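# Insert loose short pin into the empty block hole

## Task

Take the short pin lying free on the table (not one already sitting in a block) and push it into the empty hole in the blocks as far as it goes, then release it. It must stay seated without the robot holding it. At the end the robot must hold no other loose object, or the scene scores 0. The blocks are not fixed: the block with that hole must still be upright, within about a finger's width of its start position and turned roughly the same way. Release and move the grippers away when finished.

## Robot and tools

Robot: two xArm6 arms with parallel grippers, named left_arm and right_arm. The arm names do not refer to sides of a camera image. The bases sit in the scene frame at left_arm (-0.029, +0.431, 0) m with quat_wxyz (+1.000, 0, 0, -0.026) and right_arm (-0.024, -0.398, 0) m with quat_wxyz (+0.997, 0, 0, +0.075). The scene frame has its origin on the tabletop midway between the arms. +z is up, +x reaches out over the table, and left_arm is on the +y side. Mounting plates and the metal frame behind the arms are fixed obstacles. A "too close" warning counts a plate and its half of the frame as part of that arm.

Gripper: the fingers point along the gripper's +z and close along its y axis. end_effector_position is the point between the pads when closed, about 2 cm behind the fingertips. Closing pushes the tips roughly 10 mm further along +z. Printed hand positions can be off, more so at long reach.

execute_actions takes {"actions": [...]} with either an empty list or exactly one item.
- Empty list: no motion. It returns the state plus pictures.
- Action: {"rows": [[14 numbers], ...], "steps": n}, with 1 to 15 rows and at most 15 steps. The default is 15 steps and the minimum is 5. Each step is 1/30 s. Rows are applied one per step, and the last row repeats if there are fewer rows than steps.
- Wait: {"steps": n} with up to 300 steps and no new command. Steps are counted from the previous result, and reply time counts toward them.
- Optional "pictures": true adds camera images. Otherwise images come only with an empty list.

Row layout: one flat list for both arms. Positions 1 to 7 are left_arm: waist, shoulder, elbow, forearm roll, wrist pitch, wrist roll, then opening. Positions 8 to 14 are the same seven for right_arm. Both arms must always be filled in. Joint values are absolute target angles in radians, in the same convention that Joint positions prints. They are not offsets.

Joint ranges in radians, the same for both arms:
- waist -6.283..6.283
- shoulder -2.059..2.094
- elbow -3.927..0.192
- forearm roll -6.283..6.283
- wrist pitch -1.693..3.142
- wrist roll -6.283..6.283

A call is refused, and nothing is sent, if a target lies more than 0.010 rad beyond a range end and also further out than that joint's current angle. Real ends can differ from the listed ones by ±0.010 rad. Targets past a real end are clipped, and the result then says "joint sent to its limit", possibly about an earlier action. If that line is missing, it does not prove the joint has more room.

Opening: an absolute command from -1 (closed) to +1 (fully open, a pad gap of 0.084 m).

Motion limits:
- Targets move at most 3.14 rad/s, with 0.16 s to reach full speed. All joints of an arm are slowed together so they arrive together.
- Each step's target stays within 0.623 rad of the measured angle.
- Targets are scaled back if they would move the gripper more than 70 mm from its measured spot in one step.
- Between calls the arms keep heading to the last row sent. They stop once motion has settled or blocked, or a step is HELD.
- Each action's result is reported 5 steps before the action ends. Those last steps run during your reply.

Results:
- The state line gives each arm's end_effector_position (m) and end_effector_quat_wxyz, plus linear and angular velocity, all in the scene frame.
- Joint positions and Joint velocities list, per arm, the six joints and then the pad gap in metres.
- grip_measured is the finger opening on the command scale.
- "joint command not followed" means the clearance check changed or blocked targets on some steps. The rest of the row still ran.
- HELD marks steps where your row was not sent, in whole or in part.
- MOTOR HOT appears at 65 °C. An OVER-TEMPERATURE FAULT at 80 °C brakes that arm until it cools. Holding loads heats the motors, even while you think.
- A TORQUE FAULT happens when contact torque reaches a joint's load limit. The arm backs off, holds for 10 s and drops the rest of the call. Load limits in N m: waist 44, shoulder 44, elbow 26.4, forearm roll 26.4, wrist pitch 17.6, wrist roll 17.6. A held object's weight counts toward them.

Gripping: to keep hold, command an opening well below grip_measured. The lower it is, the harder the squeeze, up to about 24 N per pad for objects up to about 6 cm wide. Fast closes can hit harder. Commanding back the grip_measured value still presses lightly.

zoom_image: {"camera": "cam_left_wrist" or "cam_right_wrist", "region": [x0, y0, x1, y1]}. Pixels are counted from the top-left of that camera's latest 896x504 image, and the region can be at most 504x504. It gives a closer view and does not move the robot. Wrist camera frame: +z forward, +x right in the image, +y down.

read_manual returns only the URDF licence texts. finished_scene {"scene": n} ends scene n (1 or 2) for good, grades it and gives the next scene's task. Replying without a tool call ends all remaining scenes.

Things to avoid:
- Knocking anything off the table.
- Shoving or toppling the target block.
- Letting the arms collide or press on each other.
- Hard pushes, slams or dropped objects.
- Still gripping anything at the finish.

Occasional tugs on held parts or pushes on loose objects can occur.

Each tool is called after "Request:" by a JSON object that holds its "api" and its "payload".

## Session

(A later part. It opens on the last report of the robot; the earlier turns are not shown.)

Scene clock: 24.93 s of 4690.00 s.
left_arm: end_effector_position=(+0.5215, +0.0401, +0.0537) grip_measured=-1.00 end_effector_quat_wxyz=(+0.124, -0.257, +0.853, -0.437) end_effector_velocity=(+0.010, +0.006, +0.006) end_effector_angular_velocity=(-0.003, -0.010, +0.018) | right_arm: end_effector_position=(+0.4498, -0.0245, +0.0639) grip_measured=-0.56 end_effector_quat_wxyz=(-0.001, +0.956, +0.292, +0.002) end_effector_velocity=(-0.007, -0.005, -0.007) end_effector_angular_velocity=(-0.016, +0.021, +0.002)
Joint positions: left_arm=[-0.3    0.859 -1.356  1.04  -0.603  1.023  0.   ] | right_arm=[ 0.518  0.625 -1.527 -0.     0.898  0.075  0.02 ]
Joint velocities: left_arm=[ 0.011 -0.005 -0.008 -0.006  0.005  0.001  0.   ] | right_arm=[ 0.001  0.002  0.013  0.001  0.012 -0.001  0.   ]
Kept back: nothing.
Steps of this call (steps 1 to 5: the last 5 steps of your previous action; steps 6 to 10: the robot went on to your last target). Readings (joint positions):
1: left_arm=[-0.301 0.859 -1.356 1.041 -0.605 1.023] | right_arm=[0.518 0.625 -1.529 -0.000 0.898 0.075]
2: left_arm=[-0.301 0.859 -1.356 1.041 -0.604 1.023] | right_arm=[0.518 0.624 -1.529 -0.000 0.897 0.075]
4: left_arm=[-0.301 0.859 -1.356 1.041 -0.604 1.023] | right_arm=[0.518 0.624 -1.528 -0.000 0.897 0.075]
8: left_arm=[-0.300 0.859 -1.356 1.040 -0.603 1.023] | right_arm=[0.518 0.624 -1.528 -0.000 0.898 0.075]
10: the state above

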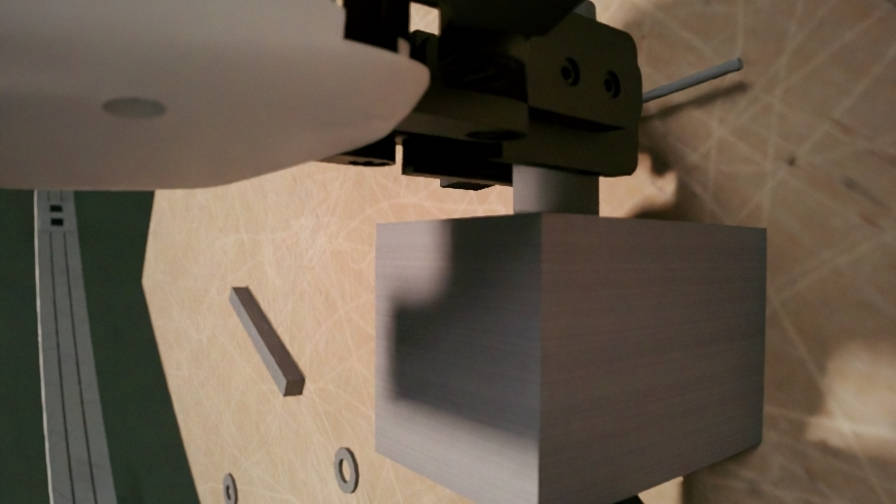

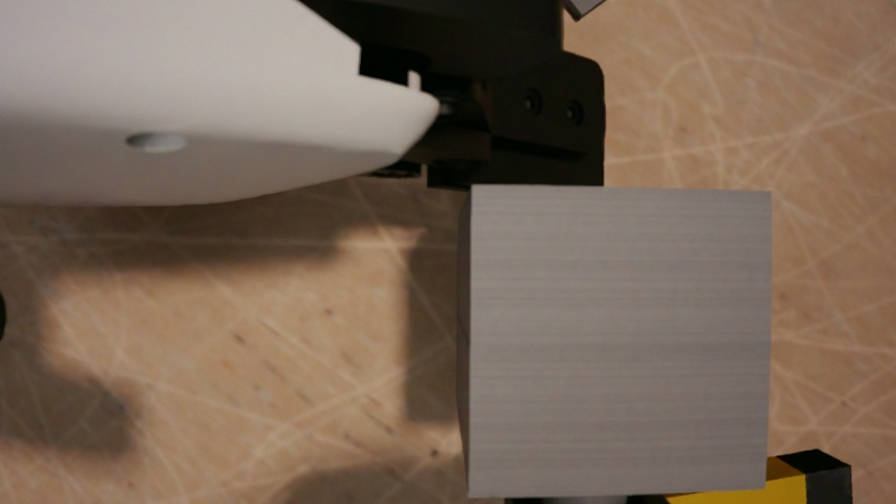

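Request:
{"api": "execute_actions", "payload": {"actions": [{"rows": [[-0.2978,0.8584,-1.3574,1.039,-0.6024,1.023,-1,0.5183,0.6218,-1.5196,0,0.8978,0.0754,-1],[-0.2978,0.8584,-1.3574,1.039,-0.6024,1.023,-1,0.5184,0.6185,-1.5141,0,0.8956,0.0755,-1],[-0.2978,0.8584,-1.3574,1.039,-0.6024,1.023,-1,0.5186,0.6151,-1.5085,0,0.8934,0.0757,-1],[-0.2978,0.8584,-1.3574,1.039,-0.6024,1.023,-1,0.5187,0.6119,-1.5032,0,0.8913,0.0758,-1],[-0.2978,0.8584,-1.3574,1.039,-0.6024,1.023,-1,0.5188,0.6086,-1.4978,0,0.8892,0.0759,-1],[-0.2978,0.8584,-1.3574,1.039,-0.6024,1.023,-1,0.5189,0.6054,-1.4924,0,0.8870,0.0760,-1],[-0.2978,0.8584,-1.3574,1.039,-0.6024,1.023,-1,0.5191,0.6021,-1.4871,0,0.8849,0.0762,-1],[-0.2978,0.8584,-1.3574,1.039,-0.6024,1.023,-1,0.5192,0.5989,-1.4817,0,0.8828,0.0763,-1],[-0.2978,0.8584,-1.3574,1.039,-0.6024,1.023,-1,0.5193,0.5956,-1.4763,0,0.8807,0.0764,-1],[-0.2978,0.8584,-1.3574,1.039,-0.6024,1.023,-1,0.5194,0.5924,-1.4710,0,0.8786,0.0765,-1]], "steps": 15}]}}

Request:
{"api": "execute_actions", "payload": {"actions": [{"steps": 6}], "pictures": true}}

Scene clock: 26.27 s of 4690.00 s.
left_arm: end_effector_position=(+0.5229, +0.0410, +0.0545) grip_measured=-1.00 end_effector_quat_wxyz=(+0.126, -0.258, +0.852, -0.437) end_effector_velocity=(-0.000, -0.000, -0.000) end_effector_angular_velocity=(+0.001, -0.001, -0.001) | right_arm: end_effector_position=(+0.4422, -0.0296, +0.0628) grip_measured=-0.56 end_effector_quat_wxyz=(-0.000, +0.956, +0.292, +0.000) end_effector_velocity=(-0.025, -0.017, -0.001) end_effector_angular_velocity=(-0.001, +0.001, -0.000)
Joint positions: left_arm=[-0.298  0.858 -1.357  1.039 -0.602  1.023  0.   ] | right_arm=[ 0.519  0.599 -1.482  0.     0.883  0.076  0.02 ]
Joint velocities: left_arm=[-0.     0.001 -0.     0.     0.     0.002  0.   ] | right_arm=[ 0.003 -0.095  0.16   0.    -0.063  0.003 -0.   ]
Steps of this call (steps 1 to 15: the robot went on to your last target; steps 16 to 30: nothing new was sent; steps 31 to 40: the first 10 steps of this action). Readings (joint positions):
31: left_arm=[-0.298 0.858 -1.357 1.039 -0.602 1.023] | right_arm=[0.518 0.625 -1.525 -0.000 0.900 0.075]
32: left_arm=[-0.298 0.858 -1.357 1.039 -0.602 1.023] | right_arm=[0.518 0.624 -1.523 -0.000 0.899 0.075]
34: left_arm=[-0.298 0.858 -1.357 1.039 -0.602 1.023] | right_arm=[0.518 0.619 -1.514 -0.000 0.896 0.076]
38: left_arm=[-0.298 0.858 -1.357 1.039 -0.602 1.023] | right_arm=[0.519 0.606 -1.493 0.000 0.887 0.076]
40: the state above

Scene clock: 26.47 s of 4690.00 s.
left_arm: end_effector_position=(+0.5229, +0.0410, +0.0545) grip_measured=-1.00 end_effector_quat_wxyz=(+0.126, -0.258, +0.852, -0.437) end_effector_velocity=(+0.000, +0.000, +0.001) end_effector_angular_velocity=(-0.001, -0.000, +0.001) | right_arm: end_effector_position=(+0.4405, -0.0308, +0.0628) grip_measured=-0.56 end_effector_quat_wxyz=(-0.000, +0.956, +0.292, +0.000) end_effector_velocity=(-0.000, -0.001, -0.001) end_effector_angular_velocity=(-0.001, +0.000, +0.001)
Joint positions: left_arm=[-0.298  0.858 -1.357  1.039 -0.602  1.023  0.   ] | right_arm=[ 0.519  0.593 -1.471 -0.     0.879  0.076  0.02 ]
Joint velocities: left_arm=[ 0.    -0.001  0.    -0.     0.    -0.001  0.   ] | right_arm=[-0.     0.001  0.002 -0.001 -0.002 -0.     0.   ]
Kept back: nothing.
Steps of this call (steps 1 to 5: the last 5 steps of your previous action; step 6: the robot went on to your last target). Readings (joint positions):
1: left_arm=[-0.298 0.858 -1.357 1.039 -0.602 1.023] | right_arm=[0.519 0.596 -1.477 0.000 0.881 0.076]
2: left_arm=[-0.298 0.858 -1.357 1.039 -0.602 1.023] | right_arm=[0.519 0.594 -1.474 0.000 0.880 0.076]
4: left_arm=[-0.298 0.858 -1.357 1.039 -0.602 1.023] | right_arm=[0.519 0.593 -1.472 0.000 0.879 0.076]
6: the state above

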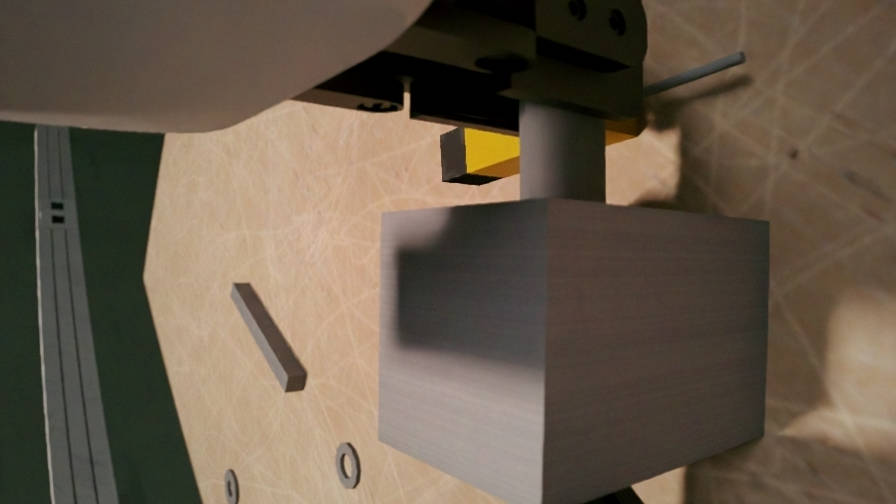

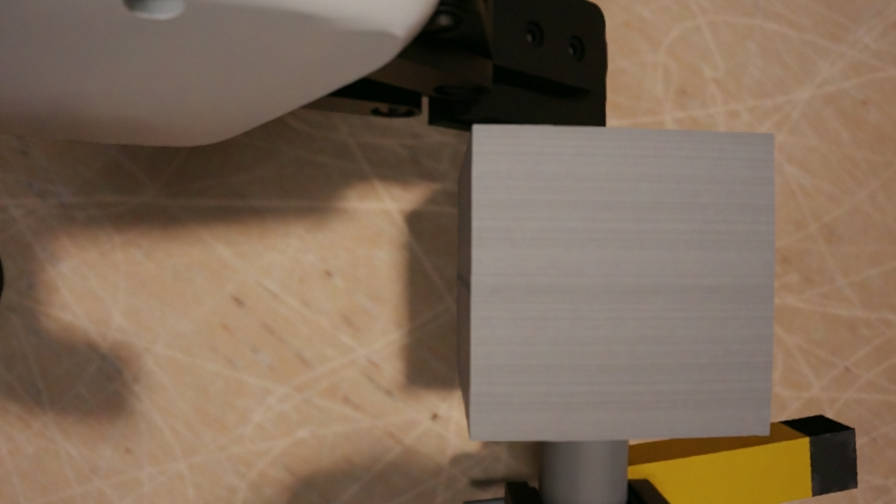

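Request:
{"api": "execute_actions", "payload": {"actions": [{"rows": [[-0.2978,0.8584,-1.3574,1.039,-0.6024,1.023,-1,0.5196,0.5891,-1.4656,0,0.8765,0.0767,-1],[-0.2978,0.8584,-1.3574,1.039,-0.6024,1.023,-1,0.5197,0.5859,-1.4602,0,0.8743,0.0768,-1],[-0.2978,0.8584,-1.3574,1.039,-0.6024,1.023,-1,0.5198,0.5826,-1.4549,0,0.8722,0.0769,-1],[-0.2978,0.8584,-1.3574,1.039,-0.6024,1.023,-1,0.5200,0.5795,-1.4498,0,0.8703,0.0770,-1],[-0.2978,0.8584,-1.3574,1.039,-0.6024,1.023,-1,0.5201,0.5764,-1.4447,0,0.8683,0.0772,-1],[-0.2978,0.8584,-1.3574,1.039,-0.6024,1.023,-1,0.5202,0.5733,-1.4396,0,0.8663,0.0773,-1]], "steps": 15}], "pictures": true}}

Scene clock: 27.20 s of 4690.00 s.
left_arm: end_effector_position=(+0.5229, +0.0410, +0.0545) grip_measured=-1.00 end_effector_quat_wxyz=(+0.126, -0.258, +0.852, -0.437) end_effector_velocity=(-0.000, +0.000, -0.001) end_effector_angular_velocity=(+0.001, +0.001, -0.000) | right_arm: end_effector_position=(+0.4356, -0.0341, +0.0628) grip_measured=-0.56 end_effector_quat_wxyz=(+0.000, +0.956, +0.292, -0.000) end_effector_velocity=(-0.001, -0.001, -0.000) end_effector_angular_velocity=(+0.001, -0.002, -0.000)
Joint positions: left_arm=[-0.298  0.858 -1.357  1.039 -0.602  1.023  0.   ] | right_arm=[ 0.52   0.574 -1.44   0.     0.867  0.077  0.02 ]
Joint velocities: left_arm=[ 0.     0.001  0.    -0.    -0.     0.001  0.   ] | right_arm=[-0.    -0.007  0.012 -0.001 -0.008  0.    -0.   ]
Steps of this call (steps 1 to 12: the robot went on to your last target; steps 13 to 22: the first 10 steps of this action). Readings (joint positions):
13: left_arm=[-0.298 0.858 -1.357 1.039 -0.602 1.023] | right_arm=[0.519 0.592 -1.471 -0.000 0.878 0.077]
14: left_arm=[-0.298 0.858 -1.357 1.039 -0.602 1.023] | right_arm=[0.519 0.591 -1.469 -0.000 0.877 0.077]
16: left_arm=[-0.298 0.858 -1.357 1.039 -0.602 1.023] | right_arm=[0.520 0.586 -1.460 -0.000 0.874 0.077]
20: left_arm=[-0.298 0.858 -1.357 1.039 -0.602 1.023] | right_arm=[0.520 0.575 -1.442 0.000 0.868 0.077]
22: the state above

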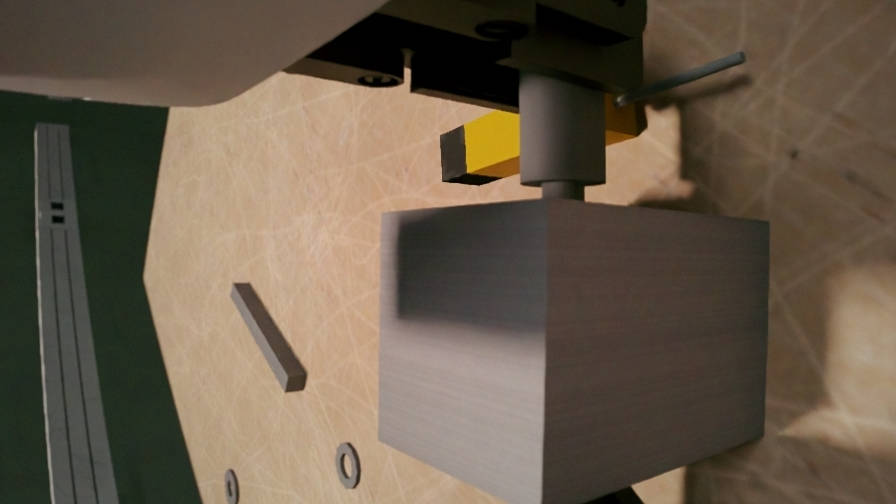

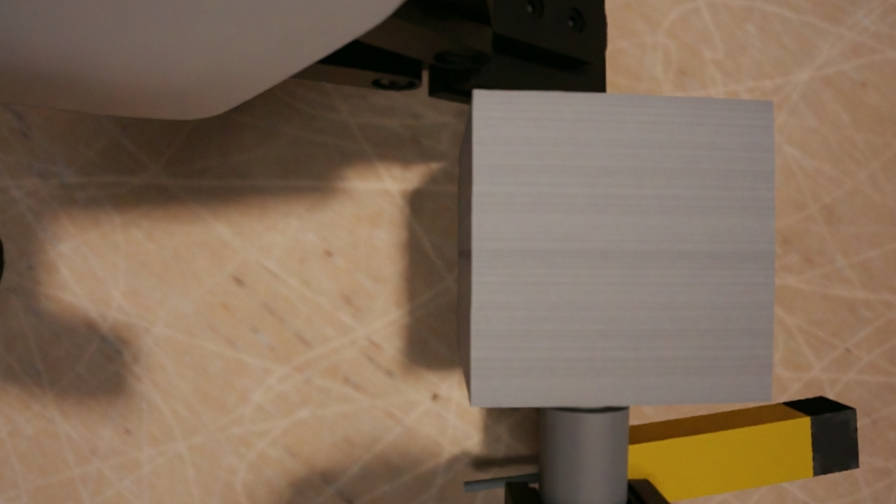

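Request:
{"api": "execute_actions", "payload": {"actions": [{"rows": [[-0.2978,0.8584,-1.3574,1.039,-0.6024,1.023,-1,0.5201,0.5764,-1.4447,0,0.8683,0.0772,-1],[-0.2978,0.8584,-1.3574,1.039,-0.6024,1.023,-1,0.5200,0.5795,-1.4498,0,0.8703,0.0770,-1],[-0.2978,0.8584,-1.3574,1.039,-0.6024,1.023,-1,0.5198,0.5826,-1.4549,0,0.8722,0.0769,-1],[-0.2978,0.8584,-1.3574,1.039,-0.6024,1.023,-1,0.5197,0.5859,-1.4602,0,0.8743,0.0768,-1],[-0.2978,0.8584,-1.3574,1.039,-0.6024,1.023,-1,0.5196,0.5891,-1.4656,0,0.8765,0.0767,-1],[-0.2978,0.8584,-1.3574,1.039,-0.6024,1.023,-1,0.5194,0.5924,-1.4710,0,0.8786,0.0765,-1],[-0.2978,0.8584,-1.3574,1.039,-0.6024,1.023,-1,0.5194,0.5924,-1.4710,0,0.8786,0.0765,-1],[-0.2978,0.8584,-1.3574,1.039,-0.6024,1.023,-1,0.5194,0.5924,-1.4710,0,0.8786,0.0765,-1],[-0.2978,0.8584,-1.3574,1.039,-0.6024,1.023,-1,0.5194,0.5924,-1.4710,0,0.8786,0.0765,-1],[-0.2978,0.8584,-1.3574,1.039,-0.6024,1.023,-1,0.5186,0.5922,-1.4707,0,0.8785,0.0757,-1],[-0.2978,0.8584,-1.3574,1.039,-0.6024,1.023,-1,0.5178,0.5921,-1.4705,0,0.8784,0.0749,-1],[-0.2978,0.8584,-1.3574,1.039,-0.6024,1.023,-1,0.5170,0.5920,-1.4703,0,0.8783,0.0741,-1],[-0.2978,0.8584,-1.3574,1.039,-0.6024,1.023,-1,0.5162,0.5919,-1.4701,0,0.8782,0.0733,-1],[-0.2978,0.8584,-1.3574,1.039,-0.6024,1.023,-1,0.5154,0.5918,-1.4699,0,0.8781,0.0725,-1],[-0.2978,0.8584,-1.3574,1.039,-0.6024,1.023,-1,0.5150,0.5917,-1.4698,0,0.8781,0.0721,-1]], "steps": 15}]}}

Request:
{"api": "execute_actions", "payload": {"actions": [{"steps": 11}], "pictures": true}}

Scene clock: 28.13 s of 4690.00 s.
left_arm: end_effector_position=(+0.5229, +0.0410, +0.0545) grip_measured=-1.00 end_effector_quat_wxyz=(+0.126, -0.258, +0.852, -0.437) end_effector_velocity=(-0.000, +0.000, -0.001) end_effector_angular_velocity=(+0.001, +0.000, +0.000) | right_arm: end_effector_position=(+0.4404, -0.0310, +0.0627) grip_measured=-0.56 end_effector_quat_wxyz=(-0.000, +0.956, +0.292, +0.000) end_effector_velocity=(+0.002, -0.001, -0.000) end_effector_angular_velocity=(-0.002, +0.002, +0.003)
Joint positions: left_arm=[-0.298  0.858 -1.357  1.039 -0.602  1.023  0.   ] | right_arm=[ 0.519  0.592 -1.47  -0.     0.878  0.076  0.02 ]
Joint velocities: left_arm=[0.    0.001 0.    0.    0.    0.    0.   ] | right_arm=[-0.003  0.007 -0.011  0.     0.007 -0.007 -0.   ]
Steps of this call (steps 1 to 5: the last 5 steps of your previous action; steps 6 to 15: the robot went on to your last target; steps 16 to 18: nothing new was sent; steps 19 to 28: the first 10 steps of this action). Readings (joint positions):
19: left_arm=[-0.298 0.858 -1.357 1.039 -0.602 1.023] | right_arm=[0.520 0.573 -1.440 0.000 0.866 0.077]
20: left_arm=[-0.298 0.858 -1.357 1.039 -0.602 1.023] | right_arm=[0.520 0.575 -1.442 0.000 0.867 0.077]
22: left_arm=[-0.298 0.858 -1.357 1.039 -0.602 1.023] | right_arm=[0.520 0.579 -1.450 0.000 0.870 0.077]
26: left_arm=[-0.298 0.858 -1.357 1.039 -0.602 1.023] | right_arm=[0.519 0.591 -1.468 -0.000 0.877 0.077]
28: the state above

Scene clock: 28.50 s of 4690.00 s.
left_arm: end_effector_position=(+0.5229, +0.0410, +0.0545) grip_measured=-1.00 end_effector_quat_wxyz=(+0.126, -0.258, +0.852, -0.437) end_effector_velocity=(-0.001, -0.000, +0.000) end_effector_angular_velocity=(-0.000, +0.000, -0.001) | right_arm: end_effector_position=(+0.4418, -0.0330, +0.0627) grip_measured=-0.56 end_effector_quat_wxyz=(+0.000, +0.956, +0.292, -0.000) end_effector_velocity=(-0.000, +0.000, -0.001) end_effector_angular_velocity=(-0.001, +0.001, +0.000)
Joint positions: left_arm=[-0.298  0.858 -1.357  1.039 -0.602  1.023  0.   ] | right_arm=[ 0.515  0.592 -1.47   0.     0.878  0.072  0.02 ]
Joint velocities: left_arm=[-0.001 -0.001  0.002  0.    -0.     0.     0.   ] | right_arm=[ 0.001  0.001 -0.     0.     0.     0.    -0.   ]
Kept back: nothing.
Steps of this call (steps 1 to 5: the last 5 steps of your previous action; steps 6 to 11: the robot went on to your last target). Readings (joint positions):
1: left_arm=[-0.298 0.858 -1.357 1.039 -0.602 1.023] | right_arm=[0.519 0.592 -1.471 0.000 0.878 0.076]
2: left_arm=[-0.298 0.858 -1.357 1.039 -0.602 1.023] | right_arm=[0.519 0.592 -1.470 0.000 0.878 0.076]
4: left_arm=[-0.298 0.858 -1.357 1.039 -0.602 1.023] | right_arm=[0.517 0.592 -1.470 0.000 0.878 0.074]
8: left_arm=[-0.298 0.858 -1.357 1.039 -0.602 1.023] | right_arm=[0.515 0.592 -1.470 0.000 0.878 0.072]
11: the state above

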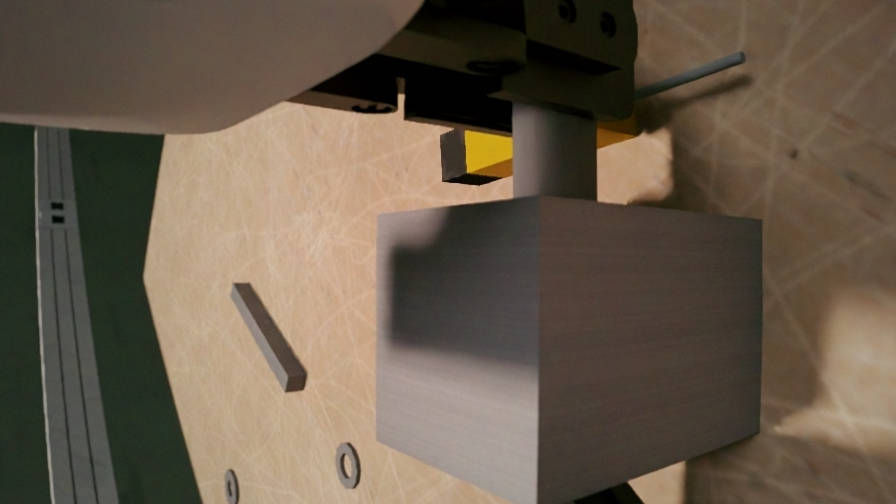

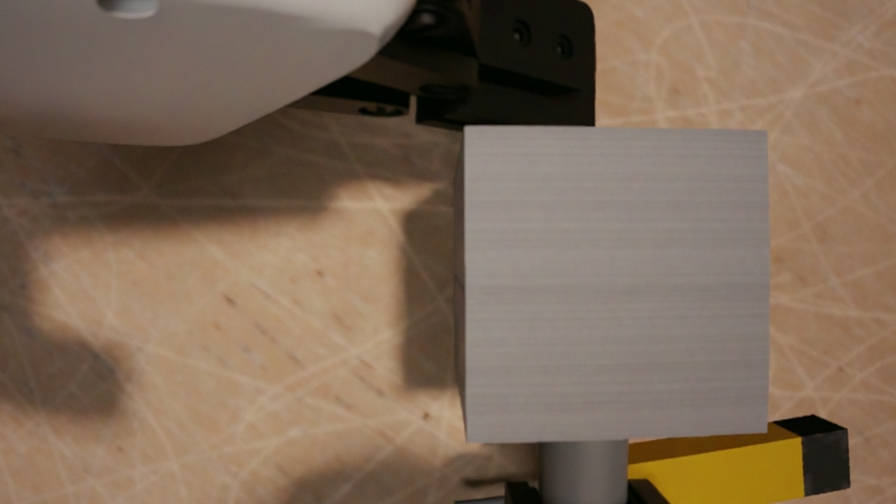

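Request:
{"api": "execute_actions", "payload": {"actions": [{"rows": [[-0.2970,0.8584,-1.3574,1.039,-0.6024,1.023,-1,0.5157,0.5918,-1.4700,0,0.8782,0.0728,-1],[-0.2960,0.8584,-1.3574,1.039,-0.6024,1.023,-1,0.5164,0.5920,-1.4703,0,0.8783,0.0735,-1],[-0.2950,0.8584,-1.3574,1.039,-0.6024,1.023,-1,0.5164,0.5920,-1.4703,0,0.8783,0.0735,-1],[-0.2940,0.8584,-1.3574,1.039,-0.6024,1.023,-1,0.5163,0.5956,-1.4763,0,0.8807,0.0734,-1],[-0.2935,0.8584,-1.3574,1.039,-0.6024,1.023,-1,0.5162,0.5989,-1.4817,0,0.8828,0.0733,-1],[-0.2935,0.8584,-1.3574,1.039,-0.6024,1.023,-1,0.5161,0.6021,-1.4871,0,0.8849,0.0732,-1],[-0.2935,0.8584,-1.3574,1.039,-0.6024,1.023,-1,0.5159,0.6054,-1.4924,0,0.8870,0.0730,-1],[-0.2935,0.8584,-1.3574,1.039,-0.6024,1.023,-1,0.5158,0.6086,-1.4978,0,0.8892,0.0729,-1],[-0.2935,0.8584,-1.3574,1.039,-0.6024,1.023,-1,0.5157,0.6119,-1.5032,0,0.8913,0.0728,-1],[-0.2935,0.8584,-1.3574,1.039,-0.6024,1.023,-1,0.5156,0.6151,-1.5085,0,0.8934,0.0727,-1],[-0.2935,0.8584,-1.3574,1.039,-0.6024,1.023,-1,0.5154,0.6185,-1.5141,0,0.8956,0.0725,-1],[-0.2935,0.8584,-1.3574,1.039,-0.6024,1.023,-1,0.5153,0.6218,-1.5196,0,0.8978,0.0724,-1],[-0.2935,0.8584,-1.3574,1.039,-0.6024,1.023,-1,0.5152,0.6251,-1.5252,0,0.9000,0.0723,-1],[-0.2935,0.8584,-1.3574,1.039,-0.6024,1.023,-1,0.5150,0.6285,-1.5307,0,0.9023,0.0722,-1],[-0.2935,0.8584,-1.3574,1.039,-0.6024,1.023,-1,0.5149,0.6318,-1.5363,0,0.9045,0.0720,-1]], "steps": 15}], "pictures": true}}

Request:
{"api": "execute_actions", "payload": {"actions": [{"rows": [[-0.2935,0.8584,-1.3574,1.039,-0.6024,1.023,-1,0.5148,0.6351,-1.5418,0,0.9067,0.0719,-1],[-0.2935,0.8584,-1.3574,1.039,-0.6024,1.023,-1,0.5147,0.6385,-1.5474,0,0.9089,0.0718,-1],[-0.2935,0.8584,-1.3574,1.039,-0.6024,1.023,-1,0.5145,0.6418,-1.5529,0,0.9111,0.0716,-1],[-0.2935,0.8584,-1.3574,1.039,-0.6024,1.023,-1,0.5144,0.6451,-1.5585,0,0.9133,0.0715,-1],[-0.2935,0.8584,-1.3574,1.039,-0.6024,1.023,-1,0.5143,0.6485,-1.5640,0,0.9156,0.0714,-1]], "steps": 15}], "pictures": true}}

Scene clock: 29.67 s of 4690.00 s.
left_arm: end_effector_position=(+0.5247, +0.0435, +0.0545) grip_measured=-1.00 end_effector_quat_wxyz=(+0.127, -0.260, +0.852, -0.437) end_effector_velocity=(-0.001, -0.001, -0.001) end_effector_angular_velocity=(+0.001, +0.002, -0.002) | right_arm: end_effector_position=(+0.4457, -0.0296, +0.0628) grip_measured=-0.56 end_effector_quat_wxyz=(-0.000, +0.956, +0.292, +0.000) end_effector_velocity=(+0.024, +0.016, -0.001) end_effector_angular_velocity=(-0.001, +0.001, +0.002)
Joint positions: left_arm=[-0.293  0.858 -1.357  1.039 -0.602  1.023  0.   ] | right_arm=[ 0.516  0.608 -1.497 -0.     0.889  0.073  0.02 ]
Joint velocities: left_arm=[-0.002  0.001  0.001  0.    -0.     0.     0.   ] | right_arm=[-0.004  0.098 -0.159 -0.     0.062 -0.005 -0.   ]
Steps of this call (steps 1 to 15: the robot went on to your last target; steps 16 to 25: nothing new was sent; steps 26 to 35: the first 10 steps of this action). Readings (joint positions):
26: left_arm=[-0.298 0.858 -1.357 1.039 -0.602 1.023] | right_arm=[0.515 0.592 -1.470 -0.000 0.878 0.072]
27: left_arm=[-0.298 0.858 -1.357 1.039 -0.602 1.023] | right_arm=[0.515 0.592 -1.470 -0.000 0.878 0.072]
29: left_arm=[-0.296 0.858 -1.357 1.039 -0.602 1.023] | right_arm=[0.516 0.592 -1.471 -0.000 0.878 0.073]
33: left_arm=[-0.293 0.858 -1.357 1.039 -0.602 1.023] | right_arm=[0.516 0.602 -1.487 -0.000 0.885 0.073]
35: the state above

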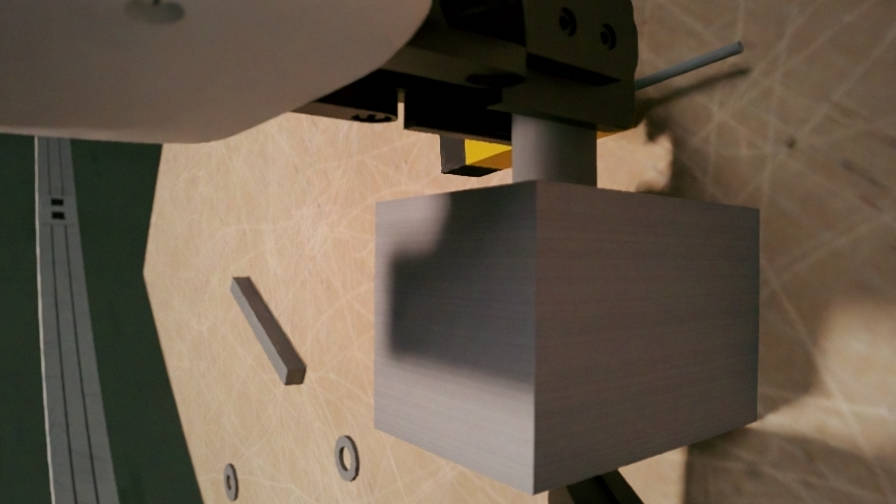

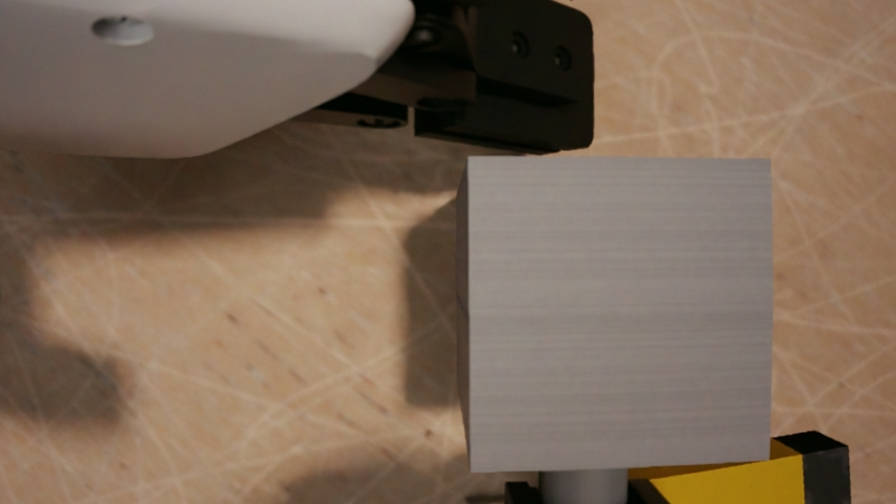

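Scene clock: 30.17 s of 4690.00 s.
left_arm: end_effector_position=(+0.5246, +0.0434, +0.0545) grip_measured=-1.00 end_effector_quat_wxyz=(+0.127, -0.260, +0.852, -0.437) end_effector_velocity=(-0.000, +0.000, -0.001) end_effector_angular_velocity=(+0.001, +0.002, -0.000) | right_arm: end_effector_position=(+0.4555, -0.0229, +0.0626) grip_measured=-0.56 end_effector_quat_wxyz=(+0.000, +0.956, +0.292, -0.000) end_effector_velocity=(+0.001, +0.001, +0.001) end_effector_angular_velocity=(+0.000, +0.000, -0.001)
Joint positions: left_arm=[-0.294  0.858 -1.357  1.039 -0.602  1.023  0.   ] | right_arm=[ 0.514  0.648 -1.563 -0.     0.915  0.071  0.02 ]
Joint velocities: left_arm=[-0.     0.002 -0.     0.     0.    -0.     0.   ] | right_arm=[ 0.     0.002 -0.006  0.     0.004  0.001  0.   ]
Steps of this call (steps 1 to 5: the last 5 steps of your previous action; steps 6 to 15: the first 10 steps of this action). Readings (joint positions):
6: left_arm=[-0.294 0.858 -1.357 1.039 -0.602 1.023] | right_arm=[0.515 0.628 -1.530 -0.000 0.902 0.072]
7: left_arm=[-0.294 0.858 -1.357 1.039 -0.602 1.023] | right_arm=[0.515 0.631 -1.535 0.000 0.904 0.072]
9: left_arm=[-0.294 0.858 -1.357 1.039 -0.602 1.023] | right_arm=[0.515 0.638 -1.546 0.000 0.909 0.072]
13: left_arm=[-0.294 0.858 -1.357 1.039 -0.602 1.023] | right_arm=[0.514 0.648 -1.562 0.000 0.915 0.071]
15: the state above

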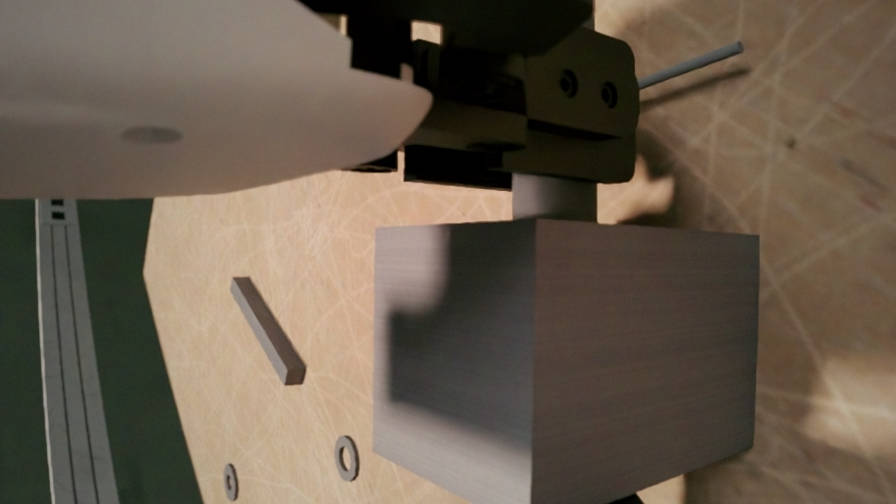

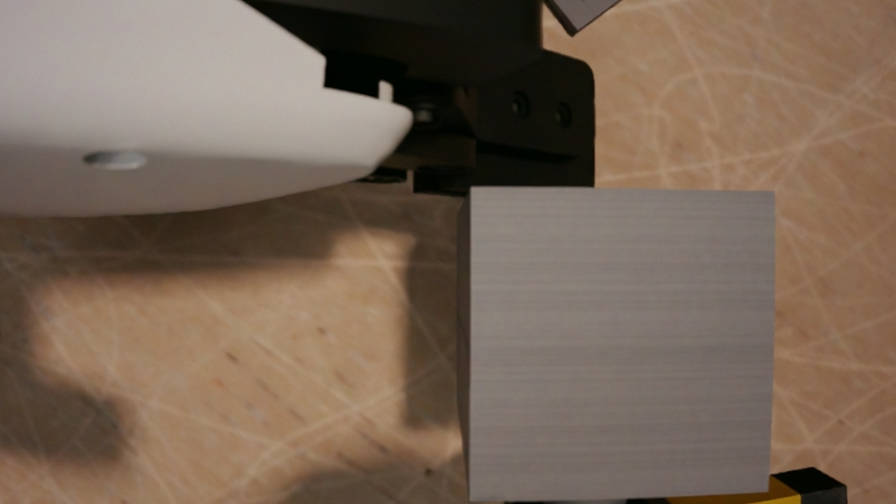

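Request:
{"api": "execute_actions", "payload": {"actions": [{"rows": [[-0.2925,0.8584,-1.3574,1.039,-0.6024,1.023,-1,0.5143,0.6485,-1.5640,0,0.9156,0.0714,-0.7],[-0.2900,0.8584,-1.3574,1.039,-0.6024,1.023,-1,0.5143,0.6485,-1.5640,0,0.9156,0.0714,-0.55],[-0.2860,0.8560,-1.3574,1.039,-0.6024,1.023,-1,0.5143,0.6485,-1.5640,0,0.9156,0.0714,-0.45],[-0.2800,0.8500,-1.3574,1.039,-0.6024,1.023,-1,0.5143,0.6485,-1.5640,0,0.9156,0.0714,-0.3],[-0.2720,0.8400,-1.3574,1.039,-0.6024,1.023,-1,0.5143,0.6485,-1.5640,0,0.9156,0.0714,-0.15],[-0.2620,0.8280,-1.3574,1.039,-0.6024,1.023,-1,0.5143,0.6485,-1.5640,0,0.9156,0.0714,0.0],[-0.2500,0.8140,-1.3574,1.039,-0.6024,1.023,-1,0.5143,0.6485,-1.5640,0,0.9156,0.0714,0.1],[-0.2380,0.8000,-1.3574,1.039,-0.6024,1.023,-1,0.5143,0.6485,-1.5640,0,0.9156,0.0714,0.1],[-0.2260,0.7860,-1.3574,1.039,-0.6024,1.023,-1,0.5143,0.6485,-1.5640,0,0.9156,0.0714,0.1],[-0.2140,0.7720,-1.3574,1.039,-0.6024,1.023,-1,0.5143,0.6440,-1.5640,0,0.9200,0.0714,0.1],[-0.2020,0.7580,-1.3574,1.039,-0.6024,1.023,-1,0.5143,0.6340,-1.5640,0,0.9300,0.0714,0.1],[-0.1900,0.7440,-1.3574,1.039,-0.6024,1.023,-1,0.5143,0.6200,-1.5640,0,0.9440,0.0714,0.1],[-0.1800,0.7320,-1.3574,1.039,-0.6024,1.023,-1,0.5143,0.6040,-1.5640,0,0.9600,0.0714,0.1],[-0.1720,0.7220,-1.3574,1.039,-0.6024,1.023,-1,0.5143,0.5880,-1.5640,0,0.9760,0.0714,0.1],[-0.1680,0.7160,-1.3574,1.039,-0.6024,1.023,-1,0.5143,0.5720,-1.5640,0,0.9920,0.0714,0.1]], "steps": 15}]}}

Request:
{"api": "execute_actions", "payload": {"actions": [{"rows": [[-0.1680,0.7160,-1.3574,1.039,-0.6024,1.023,-1,0.5143,0.5540,-1.5580,0,1.0040,0.0714,0.1],[-0.1680,0.7160,-1.3574,1.039,-0.6024,1.023,-1,0.5143,0.5320,-1.5460,0,1.0140,0.0714,0.1],[-0.1680,0.7160,-1.3574,1.039,-0.6024,1.023,-1,0.5143,0.5070,-1.5280,0,1.0210,0.0714,0.1],[-0.1680,0.7160,-1.3574,1.039,-0.6024,1.023,-1,0.5143,0.4800,-1.5060,0,1.0260,0.0714,0.1],[-0.1680,0.7160,-1.3574,1.039,-0.6024,1.023,-1,0.5143,0.4530,-1.4820,0,1.0290,0.0714,0.1],[-0.1680,0.7160,-1.3574,1.039,-0.6024,1.023,-1,0.5143,0.4280,-1.4580,0,1.0300,0.0714,0.1],[-0.1680,0.7160,-1.3574,1.039,-0.6024,1.023,-1,0.5143,0.4080,-1.4380,0,1.0300,0.0714,0.1],[-0.1680,0.7160,-1.3574,1.039,-0.6024,1.023,-1,0.5143,0.3960,-1.4260,0,1.0300,0.0714,0.1],[-0.1680,0.7160,-1.3574,1.039,-0.6024,1.023,-1,0.5143,0.3900,-1.4200,0,1.0300,0.0714,0.1]], "steps": 15}], "pictures": true}}

Scene clock: 31.00 s of 4690.00 s.
left_arm: end_effector_position=(+0.5541, +0.0697, +0.0899) grip_measured=-1.00 end_effector_quat_wxyz=(+0.157, -0.271, +0.838, -0.447) end_effector_velocity=(+0.213, +0.184, +0.301) end_effector_angular_velocity=(-0.142, -0.442, +0.363) | right_arm: end_effector_position=(+0.4559, -0.0226, +0.0633) grip_measured=+0.09 end_effector_quat_wxyz=(-0.000, +0.956, +0.292, +0.001) end_effector_velocity=(-0.008, -0.007, +0.002) end_effector_angular_velocity=(-0.019, +0.024, +0.001)
Joint positions: left_arm=[-0.241  0.804 -1.357  1.039 -0.602  1.023  0.   ] | right_arm=[ 0.514  0.648 -1.565 -0.     0.916  0.071  0.048]
Joint velocities: left_arm=[ 0.36  -0.433 -0.029 -0.006 -0.005 -0.001  0.   ] | right_arm=[-0.001 -0.016  0.012 -0.001  0.035 -0.001  0.001]
Steps of this call (steps 1 to 5: the last 5 steps of your previous action; steps 6 to 15: the robot went on to your last target; steps 16 to 25: the first 10 steps of this action). Readings (joint positions):
16: left_arm=[-0.293 0.858 -1.357 1.039 -0.602 1.023] | right_arm=[0.514 0.649 -1.564 -0.000 0.916 0.071]
17: left_arm=[-0.293 0.858 -1.357 1.039 -0.602 1.023] | right_arm=[0.514 0.649 -1.564 -0.000 0.916 0.071]
19: left_arm=[-0.290 0.858 -1.357 1.039 -0.602 1.023] | right_arm=[0.514 0.648 -1.564 0.000 0.915 0.071]
23: left_arm=[-0.264 0.831 -1.356 1.039 -0.602 1.023] | right_arm=[0.514 0.648 -1.565 -0.000 0.915 0.071]
25: the state above

Scene clock: 31.50 s of 4690.00 s.
left_arm: end_effector_position=(+0.5909, +0.1101, +0.1474) grip_measured=-1.00 end_effector_quat_wxyz=(+0.205, -0.284, +0.815, -0.461) end_effector_velocity=(+0.007, +0.002, +0.015) end_effector_angular_velocity=(-0.009, -0.025, +0.006) | right_arm: end_effector_position=(+0.4261, -0.0459, +0.1470) grip_measured=+0.09 end_effector_quat_wxyz=(-0.001, +0.956, +0.292, +0.001) end_effector_velocity=(-0.067, -0.052, +0.074) end_effector_angular_velocity=(+0.009, -0.011, +0.000)
Joint positions: left_arm=[-0.169  0.718 -1.356  1.039 -0.602  1.023  0.   ] | right_arm=[ 0.514  0.405 -1.437 -0.     1.029  0.071  0.048]
Joint velocities: left_arm=[ 0.005 -0.012 -0.013 -0.003 -0.002  0.     0.   ] | right_arm=[ 0.001 -0.384  0.351  0.     0.018  0.001  0.   ]
Steps of this call (steps 1 to 5: the last 5 steps of your previous action; steps 6 to 15: the first 10 steps of this action). Readings (joint positions):
6: left_arm=[-0.175 0.725 -1.359 1.039 -0.603 1.023] | right_arm=[0.514 0.594 -1.563 0.000 0.971 0.071]
7: left_arm=[-0.170 0.718 -1.360 1.038 -0.603 1.023] | right_arm=[0.514 0.577 -1.563 -0.000 0.985 0.071]
9: left_arm=[-0.167 0.715 -1.360 1.039 -0.603 1.023] | right_arm=[0.514 0.537 -1.549 -0.000 1.006 0.071]
13: left_arm=[-0.169 0.718 -1.356 1.039 -0.602 1.023] | right_arm=[0.514 0.443 -1.472 -0.000 1.027 0.071]
15: the state above

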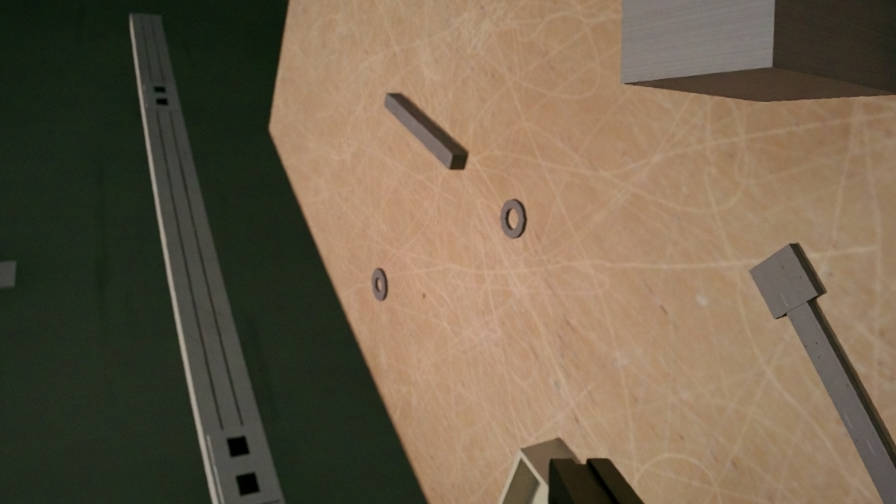

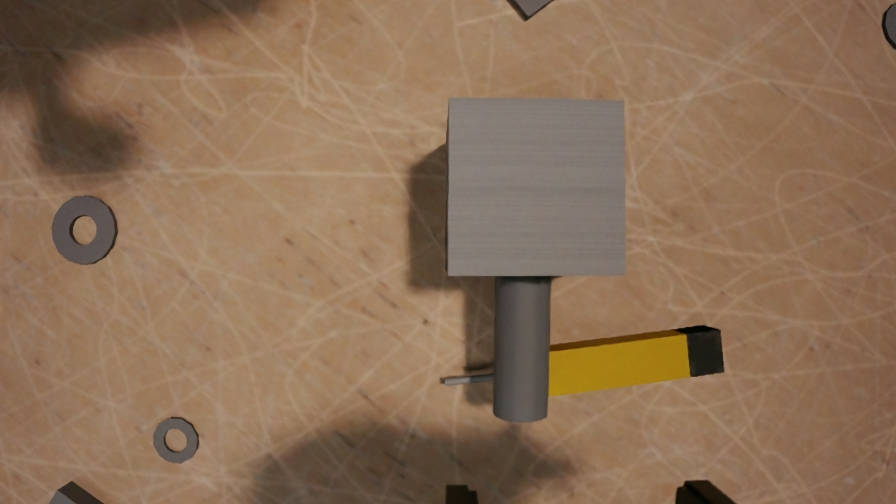

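Request:
{"api": "finished_scene", "payload": {"scene": 2}}

The scene is finished: the task was done.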